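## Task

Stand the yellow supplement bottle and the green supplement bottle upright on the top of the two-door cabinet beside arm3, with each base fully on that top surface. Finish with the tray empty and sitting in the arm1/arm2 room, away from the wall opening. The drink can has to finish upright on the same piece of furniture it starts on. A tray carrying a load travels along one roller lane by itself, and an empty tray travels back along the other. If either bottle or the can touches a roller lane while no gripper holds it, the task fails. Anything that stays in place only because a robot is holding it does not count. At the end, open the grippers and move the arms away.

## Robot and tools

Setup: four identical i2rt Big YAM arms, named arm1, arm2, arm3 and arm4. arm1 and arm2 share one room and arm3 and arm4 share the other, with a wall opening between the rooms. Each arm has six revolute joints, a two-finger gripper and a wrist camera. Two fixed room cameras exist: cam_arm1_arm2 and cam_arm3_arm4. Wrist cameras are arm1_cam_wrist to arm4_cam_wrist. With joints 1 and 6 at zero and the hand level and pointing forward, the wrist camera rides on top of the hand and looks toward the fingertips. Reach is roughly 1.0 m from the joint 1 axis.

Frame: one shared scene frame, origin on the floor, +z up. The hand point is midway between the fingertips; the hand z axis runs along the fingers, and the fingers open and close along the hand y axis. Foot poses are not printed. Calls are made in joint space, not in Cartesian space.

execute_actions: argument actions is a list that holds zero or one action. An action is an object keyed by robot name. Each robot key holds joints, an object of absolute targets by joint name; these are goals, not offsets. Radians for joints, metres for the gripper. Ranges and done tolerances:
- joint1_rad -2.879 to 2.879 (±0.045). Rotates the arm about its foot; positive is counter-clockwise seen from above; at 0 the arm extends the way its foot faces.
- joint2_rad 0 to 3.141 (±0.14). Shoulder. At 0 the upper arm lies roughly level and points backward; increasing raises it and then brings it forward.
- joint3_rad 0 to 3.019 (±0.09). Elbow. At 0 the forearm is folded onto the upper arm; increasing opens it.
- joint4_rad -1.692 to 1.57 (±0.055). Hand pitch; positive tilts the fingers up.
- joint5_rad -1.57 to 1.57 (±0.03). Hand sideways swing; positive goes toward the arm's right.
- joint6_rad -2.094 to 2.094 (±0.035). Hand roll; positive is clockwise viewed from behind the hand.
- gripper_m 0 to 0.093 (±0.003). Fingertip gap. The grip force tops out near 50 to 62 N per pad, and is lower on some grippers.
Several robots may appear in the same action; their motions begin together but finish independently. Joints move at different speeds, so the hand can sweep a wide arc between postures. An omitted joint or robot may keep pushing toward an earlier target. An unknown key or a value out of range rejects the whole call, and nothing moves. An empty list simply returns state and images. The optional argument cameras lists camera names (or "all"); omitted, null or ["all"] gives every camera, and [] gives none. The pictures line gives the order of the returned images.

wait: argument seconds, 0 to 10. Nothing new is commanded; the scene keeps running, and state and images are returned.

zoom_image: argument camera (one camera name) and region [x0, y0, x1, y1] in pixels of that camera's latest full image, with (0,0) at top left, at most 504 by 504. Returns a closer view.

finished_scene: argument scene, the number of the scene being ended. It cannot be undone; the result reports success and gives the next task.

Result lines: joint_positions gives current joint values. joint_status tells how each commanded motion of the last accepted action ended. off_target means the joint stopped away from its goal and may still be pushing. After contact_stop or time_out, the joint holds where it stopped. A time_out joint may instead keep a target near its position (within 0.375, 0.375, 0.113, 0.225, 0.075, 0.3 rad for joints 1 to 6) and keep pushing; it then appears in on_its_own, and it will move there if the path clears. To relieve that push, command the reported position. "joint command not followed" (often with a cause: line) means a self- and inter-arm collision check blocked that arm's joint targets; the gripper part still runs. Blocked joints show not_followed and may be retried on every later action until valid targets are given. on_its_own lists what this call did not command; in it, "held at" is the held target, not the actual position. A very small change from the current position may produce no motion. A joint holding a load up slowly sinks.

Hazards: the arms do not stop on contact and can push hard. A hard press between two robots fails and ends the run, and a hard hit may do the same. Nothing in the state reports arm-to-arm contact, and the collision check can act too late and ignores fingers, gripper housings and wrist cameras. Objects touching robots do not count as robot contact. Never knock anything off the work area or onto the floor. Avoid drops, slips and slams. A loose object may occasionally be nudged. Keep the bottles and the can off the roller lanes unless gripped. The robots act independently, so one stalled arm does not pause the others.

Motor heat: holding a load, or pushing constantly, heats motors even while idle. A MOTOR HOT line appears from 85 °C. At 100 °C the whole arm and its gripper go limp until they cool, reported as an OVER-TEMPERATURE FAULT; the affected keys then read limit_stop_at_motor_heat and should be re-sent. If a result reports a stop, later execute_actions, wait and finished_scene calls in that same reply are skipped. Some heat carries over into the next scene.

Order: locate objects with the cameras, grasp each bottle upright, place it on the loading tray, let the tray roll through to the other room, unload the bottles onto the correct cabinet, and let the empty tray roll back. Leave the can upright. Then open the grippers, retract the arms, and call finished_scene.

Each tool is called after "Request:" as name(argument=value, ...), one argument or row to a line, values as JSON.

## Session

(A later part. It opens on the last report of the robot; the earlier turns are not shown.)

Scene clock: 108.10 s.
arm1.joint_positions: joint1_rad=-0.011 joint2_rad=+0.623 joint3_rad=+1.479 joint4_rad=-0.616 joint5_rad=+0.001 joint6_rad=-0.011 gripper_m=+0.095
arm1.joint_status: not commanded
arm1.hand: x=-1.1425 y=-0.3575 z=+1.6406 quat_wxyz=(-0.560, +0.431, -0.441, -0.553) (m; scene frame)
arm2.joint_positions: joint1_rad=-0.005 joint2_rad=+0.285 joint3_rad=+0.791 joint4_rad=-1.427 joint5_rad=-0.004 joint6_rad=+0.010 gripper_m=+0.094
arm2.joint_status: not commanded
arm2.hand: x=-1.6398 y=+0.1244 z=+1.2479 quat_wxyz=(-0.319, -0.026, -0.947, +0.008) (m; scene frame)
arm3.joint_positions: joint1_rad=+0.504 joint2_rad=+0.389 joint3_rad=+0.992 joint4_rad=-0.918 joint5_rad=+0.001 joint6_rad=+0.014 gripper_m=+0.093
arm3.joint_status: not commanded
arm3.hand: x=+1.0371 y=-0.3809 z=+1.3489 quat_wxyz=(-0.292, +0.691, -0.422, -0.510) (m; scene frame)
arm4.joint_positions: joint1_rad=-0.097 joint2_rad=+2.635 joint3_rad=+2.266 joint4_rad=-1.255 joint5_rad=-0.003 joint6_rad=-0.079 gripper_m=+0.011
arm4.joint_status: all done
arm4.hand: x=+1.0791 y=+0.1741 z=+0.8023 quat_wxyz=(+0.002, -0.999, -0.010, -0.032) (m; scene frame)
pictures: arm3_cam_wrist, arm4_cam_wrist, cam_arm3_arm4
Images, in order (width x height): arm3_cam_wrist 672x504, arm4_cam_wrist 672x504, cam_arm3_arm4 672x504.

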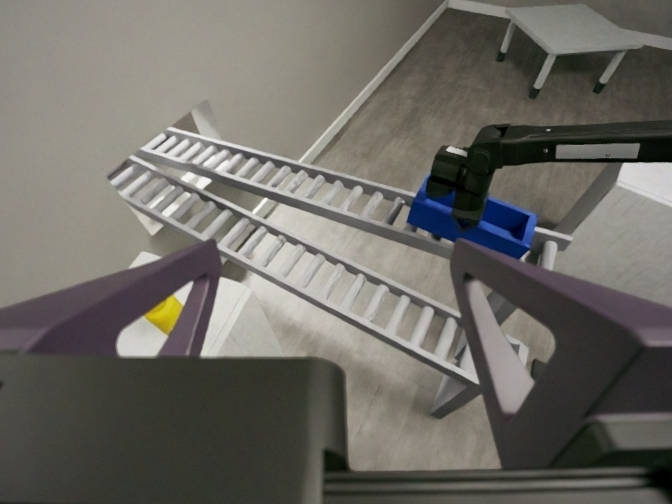

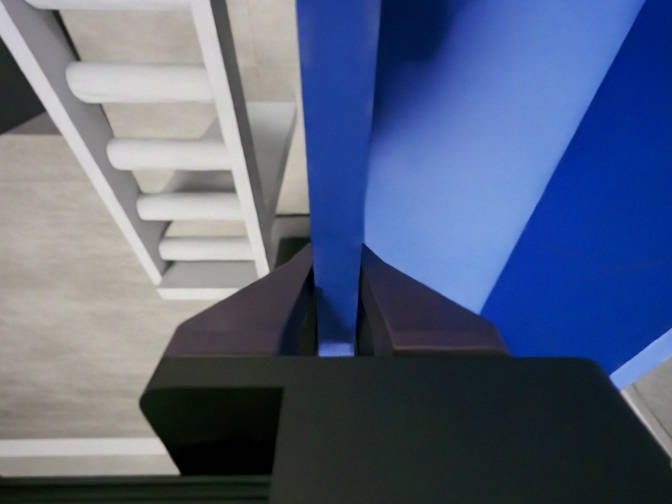

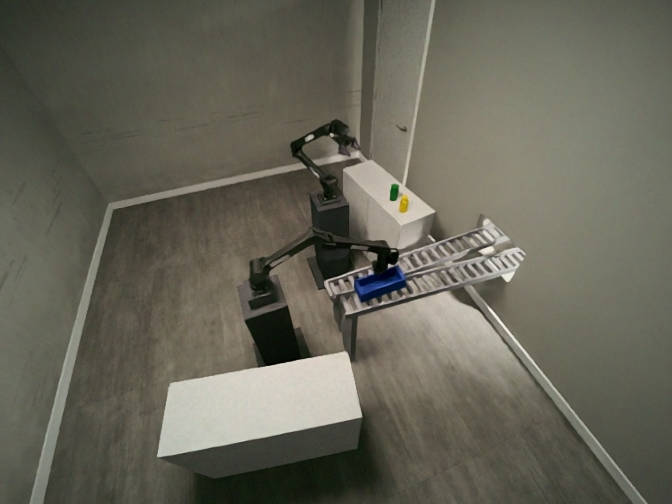

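Request:
execute_actions(
  actions=[
    {"arm4":{"joints":{"joint1_rad":-0.11,"joint2_rad":2.69,"joint4_rad":-1.15}}},
  ],
  cameras=["cam_arm3_arm4","arm3_cam_wrist","arm4_cam_wrist"],
)

Request:
zoom_image(
  camera="arm3_cam_wrist",
  region=[370,120,600,300],
)

Scene clock: 110.70 s.
arm1.joint_positions: joint1_rad=-0.011 joint2_rad=+0.623 joint3_rad=+1.479 joint4_rad=-0.616 joint5_rad=+0.001 joint6_rad=-0.011 gripper_m=+0.095
arm1.joint_status: not commanded
arm1.hand: x=-1.1425 y=-0.3575 z=+1.6406 quat_wxyz=(-0.560, +0.431, -0.441, -0.553) (m; scene frame)
arm2.joint_positions: joint1_rad=-0.005 joint2_rad=+0.285 joint3_rad=+0.791 joint4_rad=-1.427 joint5_rad=-0.004 joint6_rad=+0.010 gripper_m=+0.094
arm2.joint_status: not commanded
arm2.hand: x=-1.6398 y=+0.1244 z=+1.2479 quat_wxyz=(-0.319, -0.026, -0.947, +0.008) (m; scene frame)
arm3.joint_positions: joint1_rad=+0.504 joint2_rad=+0.389 joint3_rad=+0.992 joint4_rad=-0.918 joint5_rad=+0.001 joint6_rad=+0.014 gripper_m=+0.093
arm3.joint_status: not commanded
arm3.hand: x=+1.0371 y=-0.3809 z=+1.3489 quat_wxyz=(-0.292, +0.691, -0.422, -0.510) (m; scene frame)
arm4.joint_positions: joint1_rad=-0.099 joint2_rad=+2.672 joint3_rad=+2.266 joint4_rad=-1.168 joint5_rad=-0.003 joint6_rad=-0.079 gripper_m=+0.011
arm4.joint_status: all done
arm4.hand: x=+1.0681 y=+0.1767 z=+0.7755 quat_wxyz=(+0.004, -1.000, -0.009, -0.007) (m; scene frame)
pictures: arm3_cam_wrist, arm4_cam_wrist, cam_arm3_arm4
Images, in order (width x height): arm3_cam_wrist 672x504, arm4_cam_wrist 672x504, cam_arm3_arm4 672x504.

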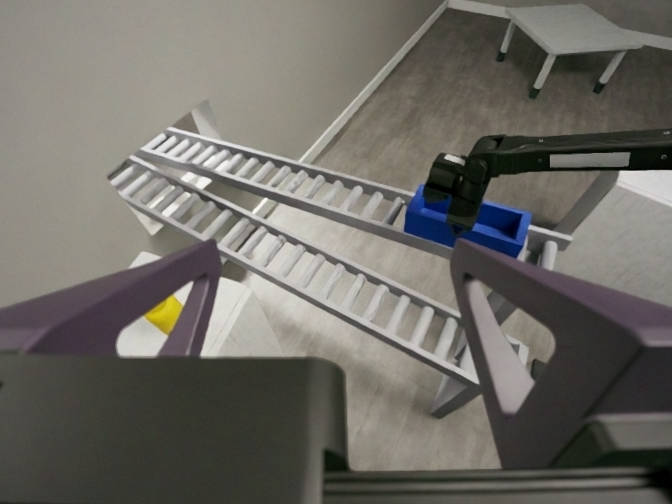

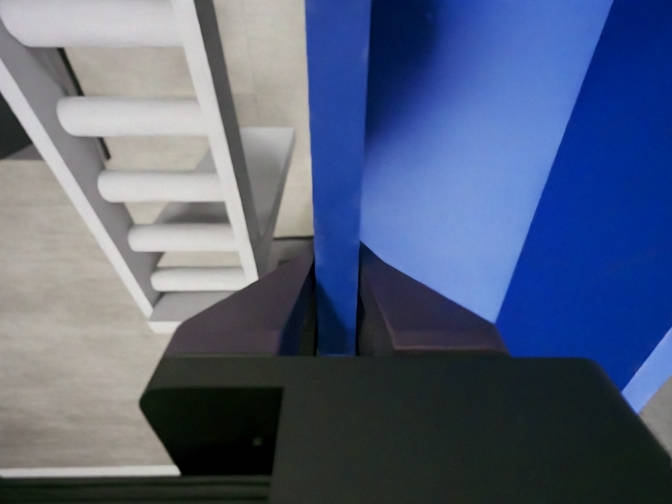

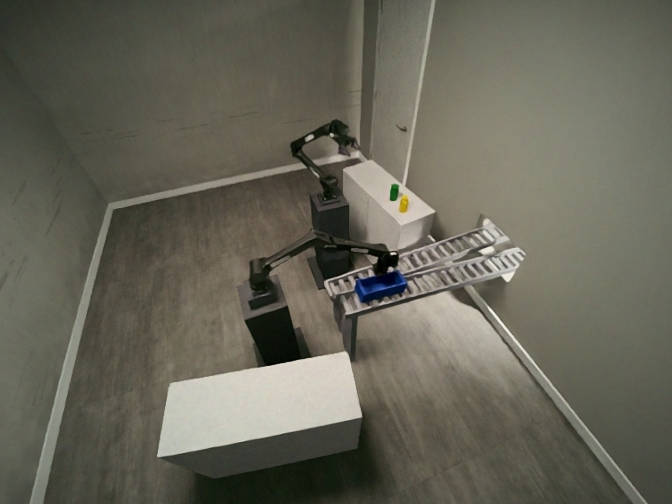

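Region (370, 120, 600, 300) of arm3_cam_wrist's 672x504 image, scaled by 2.191, with more detail than that image has; it fills the top 394 rows of this view, and the rest is white.

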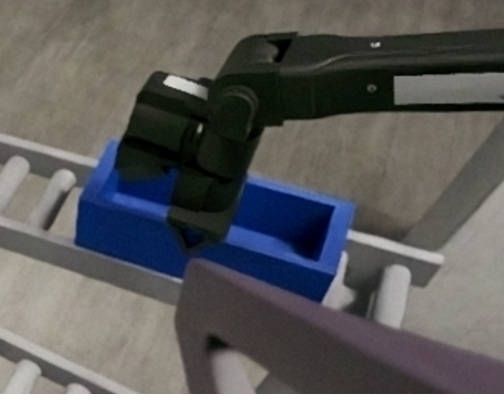

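Request:
zoom_image(
  camera="cam_arm3_arm4",
  region=[340,250,420,320],
)

Region (340, 250, 420, 320) of cam_arm3_arm4's 672x504 image, scaled by 6.300, with more detail than that image has; it fills the top 441 rows of this view, and the rest is white.

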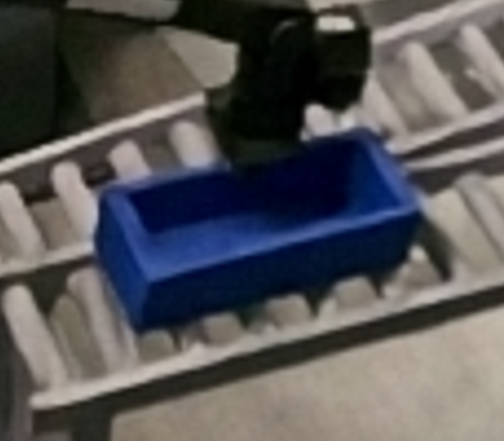

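Request:
execute_actions(
  actions=[
    {"arm4":{"joints":{"joint2_rad":2.61,"joint4_rad":-1.21}}},
  ],
  cameras=[],
)

Request:
execute_actions(
  actions=[
    {"arm4":{"joints":{"joint1_rad":-0.14,"joint6_rad":-0.11}}},
  ],
  cameras=[],
)

Request:
execute_actions(
  actions=[
    {"arm4":{"joints":{"joint2_rad":2.71,"joint4_rad":-1.145}}},
  ],
  cameras=["cam_arm3_arm4","arm4_cam_wrist"],
)

Request:
zoom_image(
  camera="cam_arm3_arm4",
  region=[340,250,420,320],
)

Scene clock: 112.57 s.
arm1.joint_positions: joint1_rad=-0.011 joint2_rad=+0.623 joint3_rad=+1.479 joint4_rad=-0.616 joint5_rad=+0.001 joint6_rad=-0.011 gripper_m=+0.095
arm1.joint_status: not commanded
arm1.hand: x=-1.1425 y=-0.3575 z=+1.6406 quat_wxyz=(-0.560, +0.431, -0.441, -0.553) (m; scene frame)
arm2.joint_positions: joint1_rad=-0.005 joint2_rad=+0.285 joint3_rad=+0.791 joint4_rad=-1.427 joint5_rad=-0.004 joint6_rad=+0.010 gripper_m=+0.094
arm2.joint_status: not commanded
arm2.hand: x=-1.6398 y=+0.1244 z=+1.2479 quat_wxyz=(-0.319, -0.026, -0.947, +0.008) (m; scene frame)
arm3.joint_positions: joint1_rad=+0.504 joint2_rad=+0.389 joint3_rad=+0.992 joint4_rad=-0.918 joint5_rad=+0.001 joint6_rad=+0.014 gripper_m=+0.093
arm3.joint_status: not commanded
arm3.hand: x=+1.0371 y=-0.3809 z=+1.3489 quat_wxyz=(-0.292, +0.691, -0.422, -0.510) (m; scene frame)
arm4.joint_positions: joint1_rad=-0.099 joint2_rad=+2.669 joint3_rad=+2.266 joint4_rad=-1.192 joint5_rad=-0.003 joint6_rad=-0.079 gripper_m=+0.011
arm4.joint_status: all done
arm4.hand: x=+1.0733 y=+0.1764 z=+0.7776 quat_wxyz=(+0.003, -1.000, -0.009, -0.018) (m; scene frame)
pictures: none
No camera images: the call's "cameras" was empty. Leave "cameras" out to get every camera's image.

Scene clock: 113.40 s.
arm1.joint_positions: joint1_rad=-0.011 joint2_rad=+0.623 joint3_rad=+1.479 joint4_rad=-0.616 joint5_rad=+0.001 joint6_rad=-0.011 gripper_m=+0.095
arm1.joint_status: not commanded
arm1.hand: x=-1.1425 y=-0.3575 z=+1.6406 quat_wxyz=(-0.560, +0.431, -0.441, -0.553) (m; scene frame)
arm2.joint_positions: joint1_rad=-0.005 joint2_rad=+0.285 joint3_rad=+0.791 joint4_rad=-1.427 joint5_rad=-0.004 joint6_rad=+0.010 gripper_m=+0.094
arm2.joint_status: not commanded
arm2.hand: x=-1.6398 y=+0.1244 z=+1.2479 quat_wxyz=(-0.319, -0.026, -0.947, +0.008) (m; scene frame)
arm3.joint_positions: joint1_rad=+0.504 joint2_rad=+0.389 joint3_rad=+0.992 joint4_rad=-0.918 joint5_rad=+0.001 joint6_rad=+0.014 gripper_m=+0.093
arm3.joint_status: not commanded
arm3.hand: x=+1.0371 y=-0.3809 z=+1.3489 quat_wxyz=(-0.292, +0.691, -0.422, -0.510) (m; scene frame)
arm4.joint_positions: joint1_rad=-0.142 joint2_rad=+2.669 joint3_rad=+2.266 joint4_rad=-1.197 joint5_rad=-0.003 joint6_rad=-0.101 gripper_m=+0.011
arm4.joint_status: all done
arm4.hand: x=+1.0771 y=+0.2078 z=+0.7780 quat_wxyz=(+0.003, -1.000, +0.002, -0.020) (m; scene frame)
pictures: none
No camera images: the call's "cameras" was empty. Leave "cameras" out to get every camera's image.

Scene clock: 114.30 s.
arm1.joint_positions: joint1_rad=-0.011 joint2_rad=+0.623 joint3_rad=+1.479 joint4_rad=-0.616 joint5_rad=+0.001 joint6_rad=-0.011 gripper_m=+0.095
arm1.joint_status: not commanded
arm1.hand: x=-1.1425 y=-0.3575 z=+1.6406 quat_wxyz=(-0.560, +0.431, -0.441, -0.553) (m; scene frame)
arm2.joint_positions: joint1_rad=-0.005 joint2_rad=+0.285 joint3_rad=+0.791 joint4_rad=-1.427 joint5_rad=-0.004 joint6_rad=+0.010 gripper_m=+0.094
arm2.joint_status: not commanded
arm2.hand: x=-1.6398 y=+0.1244 z=+1.2479 quat_wxyz=(-0.319, -0.026, -0.947, +0.008) (m; scene frame)
arm3.joint_positions: joint1_rad=+0.504 joint2_rad=+0.389 joint3_rad=+0.992 joint4_rad=-0.918 joint5_rad=+0.001 joint6_rad=+0.014 gripper_m=+0.093
arm3.joint_status: not commanded
arm3.hand: x=+1.0371 y=-0.3809 z=+1.3489 quat_wxyz=(-0.292, +0.691, -0.422, -0.510) (m; scene frame)
arm4.joint_positions: joint1_rad=-0.142 joint2_rad=+2.700 joint3_rad=+2.266 joint4_rad=-1.154 joint5_rad=-0.003 joint6_rad=-0.102 gripper_m=+0.011
arm4.joint_status: all done
arm4.hand: x=+1.0759 y=+0.2082 z=+0.7554 quat_wxyz=(+0.003, -1.000, +0.001, -0.014) (m; scene frame)
pictures: arm4_cam_wrist, cam_arm3_arm4
Images, in order (width x height): arm4_cam_wrist 672x504, cam_arm3_arm4 672x504.

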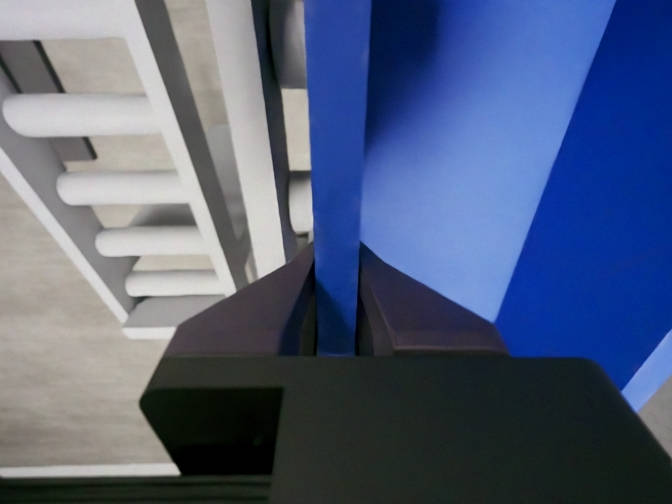

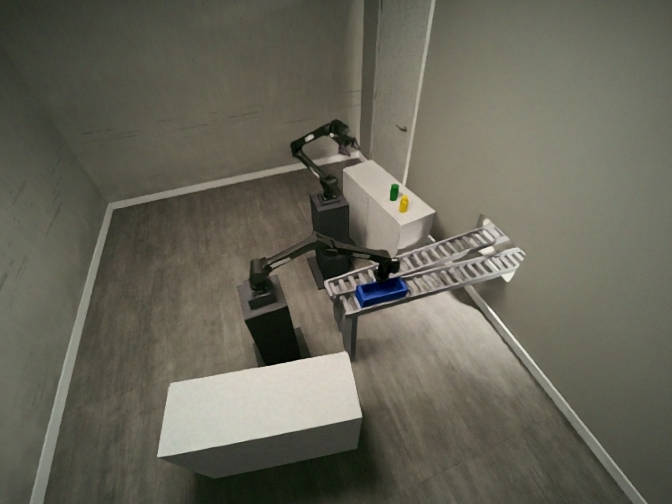

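Region (340, 250, 420, 320) of cam_arm3_arm4's 672x504 image, scaled by 6.300, with more detail than that image has; it fills the top 441 rows of this view, and the rest is white.

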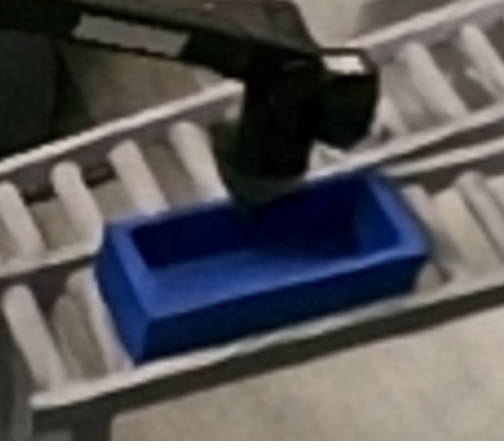

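Request:
execute_actions(
  actions=[
    {"arm4":{"joints":{"joint2_rad":2.755,"joint4_rad":-1.11}}},
  ],
  cameras=["arm4_cam_wrist"],
)

Scene clock: 115.47 s.
arm1.joint_positions: joint1_rad=-0.011 joint2_rad=+0.623 joint3_rad=+1.479 joint4_rad=-0.616 joint5_rad=+0.001 joint6_rad=-0.011 gripper_m=+0.095
arm1.joint_status: not commanded
arm1.hand: x=-1.1425 y=-0.3575 z=+1.6406 quat_wxyz=(-0.560, +0.431, -0.441, -0.553) (m; scene frame)
arm2.joint_positions: joint1_rad=-0.005 joint2_rad=+0.285 joint3_rad=+0.791 joint4_rad=-1.427 joint5_rad=-0.004 joint6_rad=+0.010 gripper_m=+0.094
arm2.joint_status: not commanded
arm2.hand: x=-1.6398 y=+0.1244 z=+1.2479 quat_wxyz=(-0.319, -0.026, -0.947, +0.008) (m; scene frame)
arm3.joint_positions: joint1_rad=+0.504 joint2_rad=+0.389 joint3_rad=+0.992 joint4_rad=-0.918 joint5_rad=+0.001 joint6_rad=+0.014 gripper_m=+0.093
arm3.joint_status: not commanded
arm3.hand: x=+1.0371 y=-0.3809 z=+1.3489 quat_wxyz=(-0.292, +0.691, -0.422, -0.510) (m; scene frame)
arm4.joint_positions: joint1_rad=-0.142 joint2_rad=+2.702 joint3_rad=+2.266 joint4_rad=-1.135 joint5_rad=-0.004 joint6_rad=-0.102 gripper_m=+0.011
arm4.joint_status: all done
arm4.hand: x=+1.0718 y=+0.2086 z=+0.7543 quat_wxyz=(+0.004, -1.000, +0.001, -0.005) (m; scene frame)
pictures: arm4_cam_wrist
Images, in order (width x height): arm4_cam_wrist 672x504.

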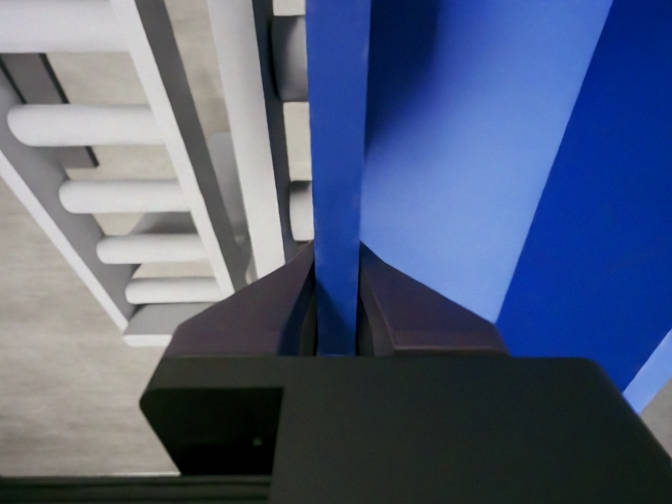

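Request:
execute_actions(
  actions=[
    {"arm4":{"joints":{"joint2_rad":2.70,"gripper_m":0.04}}},
  ],
  cameras=[],
)

Request:
execute_actions(
  actions=[
    {"arm4":{"joints":{"joint2_rad":2.3,"joint4_rad":-1.5}}},
  ],
  cameras=["cam_arm3_arm4","cam_arm1_arm2"],
)

Scene clock: 116.77 s.
arm1.joint_positions: joint1_rad=-0.011 joint2_rad=+0.623 joint3_rad=+1.479 joint4_rad=-0.616 joint5_rad=+0.001 joint6_rad=-0.011 gripper_m=+0.095
arm1.joint_status: not commanded
arm1.hand: x=-1.1425 y=-0.3575 z=+1.6406 quat_wxyz=(-0.560, +0.431, -0.441, -0.553) (m; scene frame)
arm2.joint_positions: joint1_rad=-0.005 joint2_rad=+0.285 joint3_rad=+0.791 joint4_rad=-1.427 joint5_rad=-0.004 joint6_rad=+0.010 gripper_m=+0.094
arm2.joint_status: not commanded
arm2.hand: x=-1.6398 y=+0.1244 z=+1.2479 quat_wxyz=(-0.319, -0.026, -0.947, +0.008) (m; scene frame)
arm3.joint_positions: joint1_rad=+0.504 joint2_rad=+0.389 joint3_rad=+0.992 joint4_rad=-0.918 joint5_rad=+0.001 joint6_rad=+0.014 gripper_m=+0.093
arm3.joint_status: not commanded
arm3.hand: x=+1.0371 y=-0.3809 z=+1.3489 quat_wxyz=(-0.292, +0.691, -0.422, -0.510) (m; scene frame)
arm4.joint_positions: joint1_rad=-0.142 joint2_rad=+2.703 joint3_rad=+2.266 joint4_rad=-1.124 joint5_rad=-0.004 joint6_rad=-0.102 gripper_m=+0.040
arm4.joint_status: all done
arm4.hand: x=+1.0693 y=+0.2088 z=+0.7537 quat_wxyz=(+0.004, -1.000, +0.001, +0.000) (m; scene frame)
pictures: none
No camera images: the call's "cameras" was empty. Leave "cameras" out to get every camera's image.

Scene clock: 118.37 s.
arm1.joint_positions: joint1_rad=-0.011 joint2_rad=+0.623 joint3_rad=+1.479 joint4_rad=-0.616 joint5_rad=+0.001 joint6_rad=-0.011 gripper_m=+0.095
arm1.joint_status: not commanded
arm1.hand: x=-1.1425 y=-0.3575 z=+1.6406 quat_wxyz=(-0.560, +0.431, -0.441, -0.553) (m; scene frame)
arm2.joint_positions: joint1_rad=-0.005 joint2_rad=+0.285 joint3_rad=+0.791 joint4_rad=-1.427 joint5_rad=-0.004 joint6_rad=+0.010 gripper_m=+0.094
arm2.joint_status: not commanded
arm2.hand: x=-1.6398 y=+0.1244 z=+1.2479 quat_wxyz=(-0.319, -0.026, -0.947, +0.008) (m; scene frame)
arm3.joint_positions: joint1_rad=+0.504 joint2_rad=+0.389 joint3_rad=+0.992 joint4_rad=-0.918 joint5_rad=+0.001 joint6_rad=+0.014 gripper_m=+0.093
arm3.joint_status: not commanded
arm3.hand: x=+1.0371 y=-0.3809 z=+1.3489 quat_wxyz=(-0.292, +0.691, -0.422, -0.510) (m; scene frame)
arm4.joint_positions: joint1_rad=-0.142 joint2_rad=+2.293 joint3_rad=+2.297 joint4_rad=-1.489 joint5_rad=-0.004 joint6_rad=-0.102 gripper_m=+0.040
arm4.joint_status: all done
arm4.hand: x=+1.0817 y=+0.2037 z=+1.0575 quat_wxyz=(+0.008, -0.999, +0.000, +0.037) (m; scene frame)
pictures: cam_arm1_arm2, cam_arm3_arm4
Images, in order (width x height): cam_arm1_arm2 672x504, cam_arm3_arm4 672x504.

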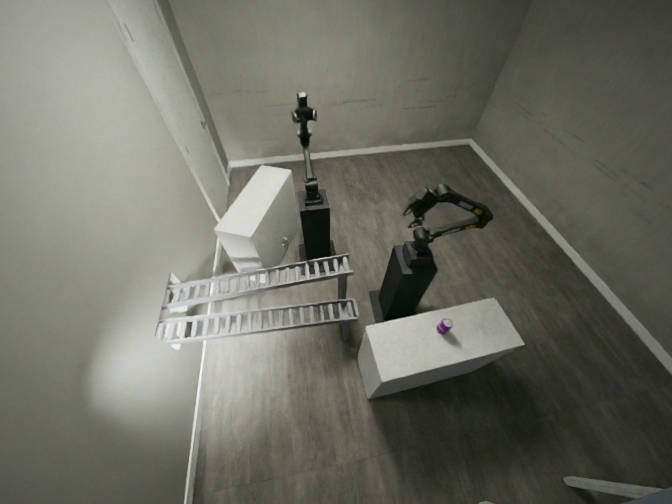

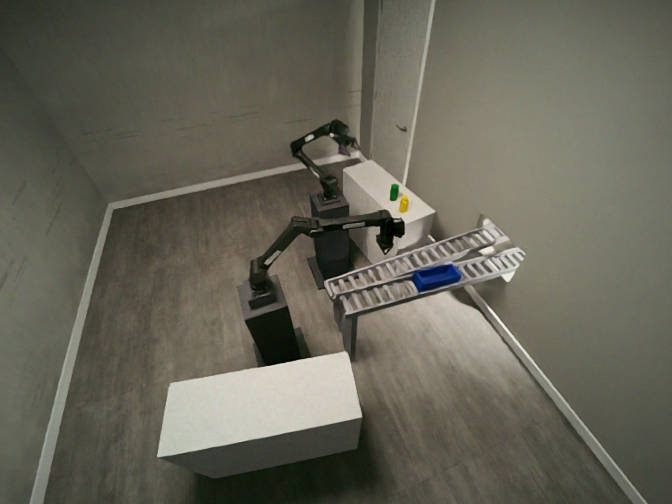

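Request:
execute_actions(
  actions=[
    {"arm4":{"joints":{"joint1_rad":0,"joint2_rad":0.5,"joint3_rad":1.3,"joint4_rad":-1.3}},"arm1":{"joints":{"joint4_rad":-1.5}}},
  ],
  cameras=["cam_arm3_arm4","cam_arm1_arm2"],
)

Scene clock: 120.90 s.
arm1.joint_positions: joint1_rad=-0.011 joint2_rad=+0.623 joint3_rad=+1.479 joint4_rad=-1.491 joint5_rad=+0.001 joint6_rad=-0.011 gripper_m=+0.095
arm1.joint_status: all done
arm1.hand: x=-1.1461 y=-0.3984 z=+1.4364 quat_wxyz=(-0.319, +0.627, -0.634, -0.320) (m; scene frame)
arm2.joint_positions: joint1_rad=-0.005 joint2_rad=+0.285 joint3_rad=+0.791 joint4_rad=-1.427 joint5_rad=-0.004 joint6_rad=+0.010 gripper_m=+0.094
arm2.joint_status: not commanded
arm2.hand: x=-1.6398 y=+0.1244 z=+1.2479 quat_wxyz=(-0.319, -0.026, -0.947, +0.008) (m; scene frame)
arm3.joint_positions: joint1_rad=+0.504 joint2_rad=+0.389 joint3_rad=+0.992 joint4_rad=-0.918 joint5_rad=+0.001 joint6_rad=+0.014 gripper_m=+0.093
arm3.joint_status: not commanded
arm3.hand: x=+1.0371 y=-0.3809 z=+1.3489 quat_wxyz=(-0.292, +0.691, -0.422, -0.510) (m; scene frame)
arm4.joint_positions: joint1_rad=-0.004 joint2_rad=+0.493 joint3_rad=+1.308 joint4_rad=-1.307 joint5_rad=-0.002 joint6_rad=-0.103 gripper_m=+0.040
arm4.joint_status: all done
arm4.hand: x=+1.6007 y=+0.1171 z=+1.4674 quat_wxyz=(+0.021, -0.859, -0.062, +0.509) (m; scene frame)
pictures: cam_arm1_arm2, cam_arm3_arm4
Images, in order (width x height): cam_arm1_arm2 672x504, cam_arm3_arm4 672x504.

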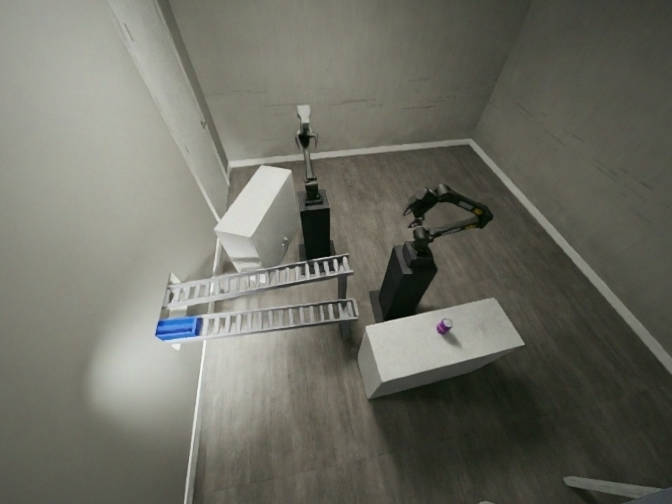

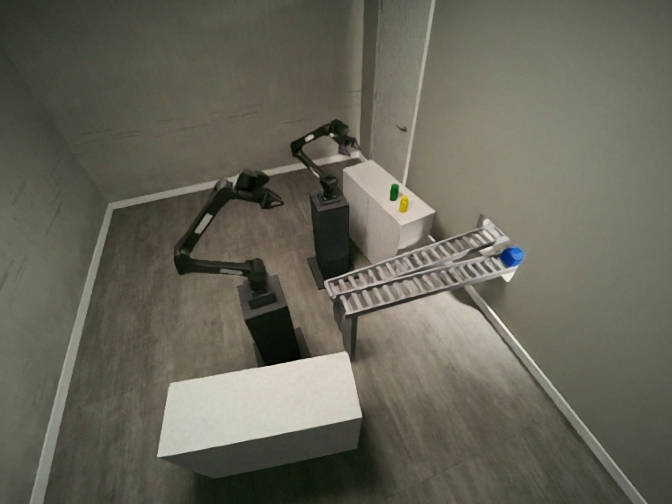

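Request:
wait(
  seconds=5,
)

Scene clock: 126.07 s.
arm1.joint_positions: joint1_rad=-0.011 joint2_rad=+0.623 joint3_rad=+1.479 joint4_rad=-1.491 joint5_rad=+0.001 joint6_rad=-0.011 gripper_m=+0.095
arm1.joint_status: all done
arm1.hand: x=-1.1461 y=-0.3984 z=+1.4364 quat_wxyz=(-0.319, +0.627, -0.634, -0.320) (m; scene frame)
arm2.joint_positions: joint1_rad=-0.005 joint2_rad=+0.285 joint3_rad=+0.791 joint4_rad=-1.427 joint5_rad=-0.004 joint6_rad=+0.010 gripper_m=+0.094
arm2.joint_status: not commanded
arm2.hand: x=-1.6398 y=+0.1244 z=+1.2479 quat_wxyz=(-0.319, -0.026, -0.947, +0.008) (m; scene frame)
arm3.joint_positions: joint1_rad=+0.504 joint2_rad=+0.389 joint3_rad=+0.992 joint4_rad=-0.918 joint5_rad=+0.001 joint6_rad=+0.014 gripper_m=+0.093
arm3.joint_status: not commanded
arm3.hand: x=+1.0371 y=-0.3809 z=+1.3489 quat_wxyz=(-0.292, +0.691, -0.422, -0.510) (m; scene frame)
arm4.joint_positions: joint1_rad=-0.004 joint2_rad=+0.493 joint3_rad=+1.308 joint4_rad=-1.307 joint5_rad=-0.002 joint6_rad=-0.103 gripper_m=+0.040
arm4.joint_status: all done
arm4.hand: x=+1.6007 y=+0.1171 z=+1.4674 quat_wxyz=(+0.021, -0.859, -0.062, +0.509) (m; scene frame)
wait: 5.00 s; at rest by 0.10 s
pictures: arm1_cam_wrist, arm2_cam_wrist, arm3_cam_wrist, arm4_cam_wrist, cam_arm1_arm2, cam_arm3_arm4
Images, in order (width x height): arm1_cam_wrist 672x504, arm2_cam_wrist 672x504, arm3_cam_wrist 672x504, arm4_cam_wrist 672x504, cam_arm1_arm2 672x504, cam_arm3_arm4 672x504.

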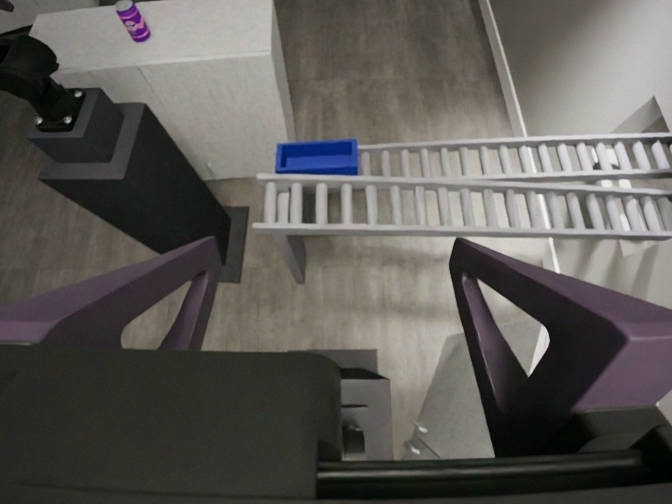

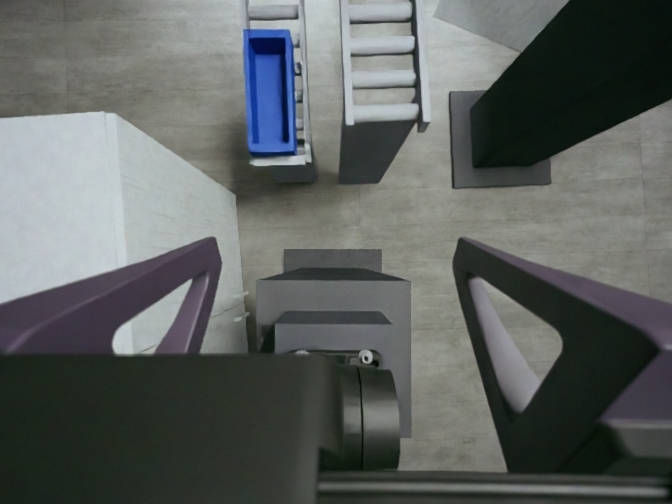

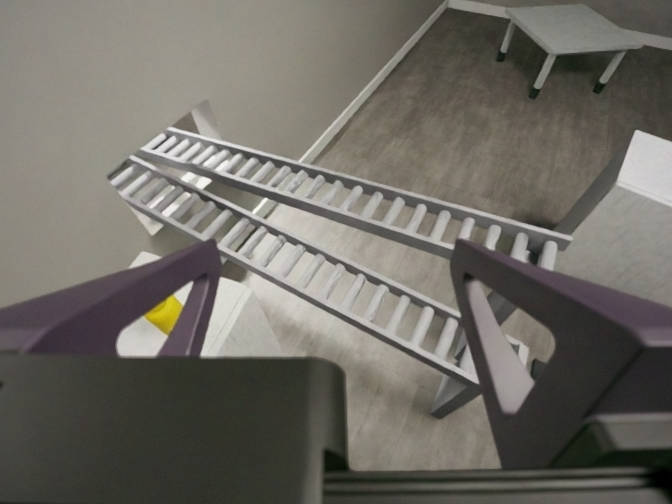

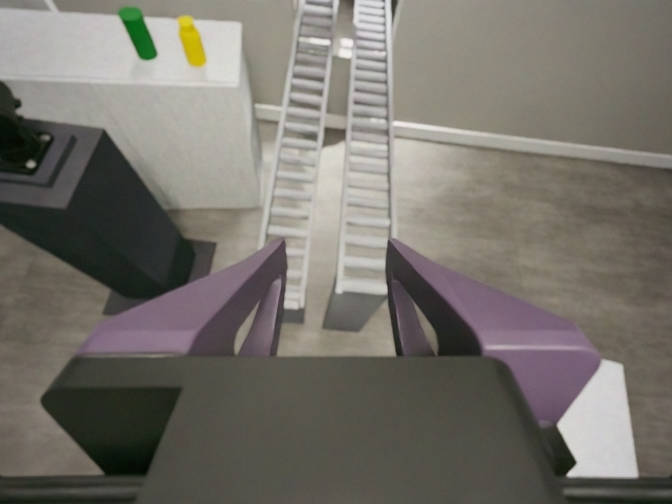

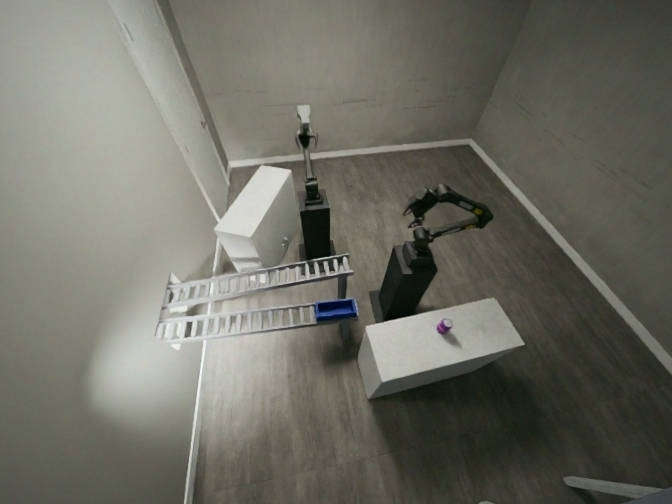

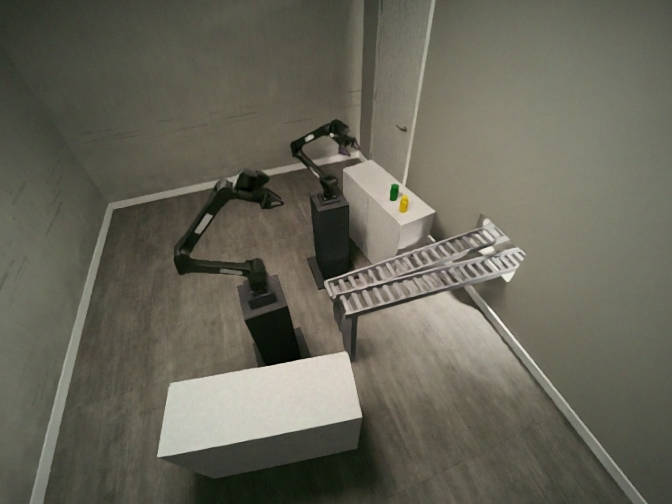

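All conditions look met.

Request:
finished_scene(
  scene=1,
)

The scene is finished: the task was done.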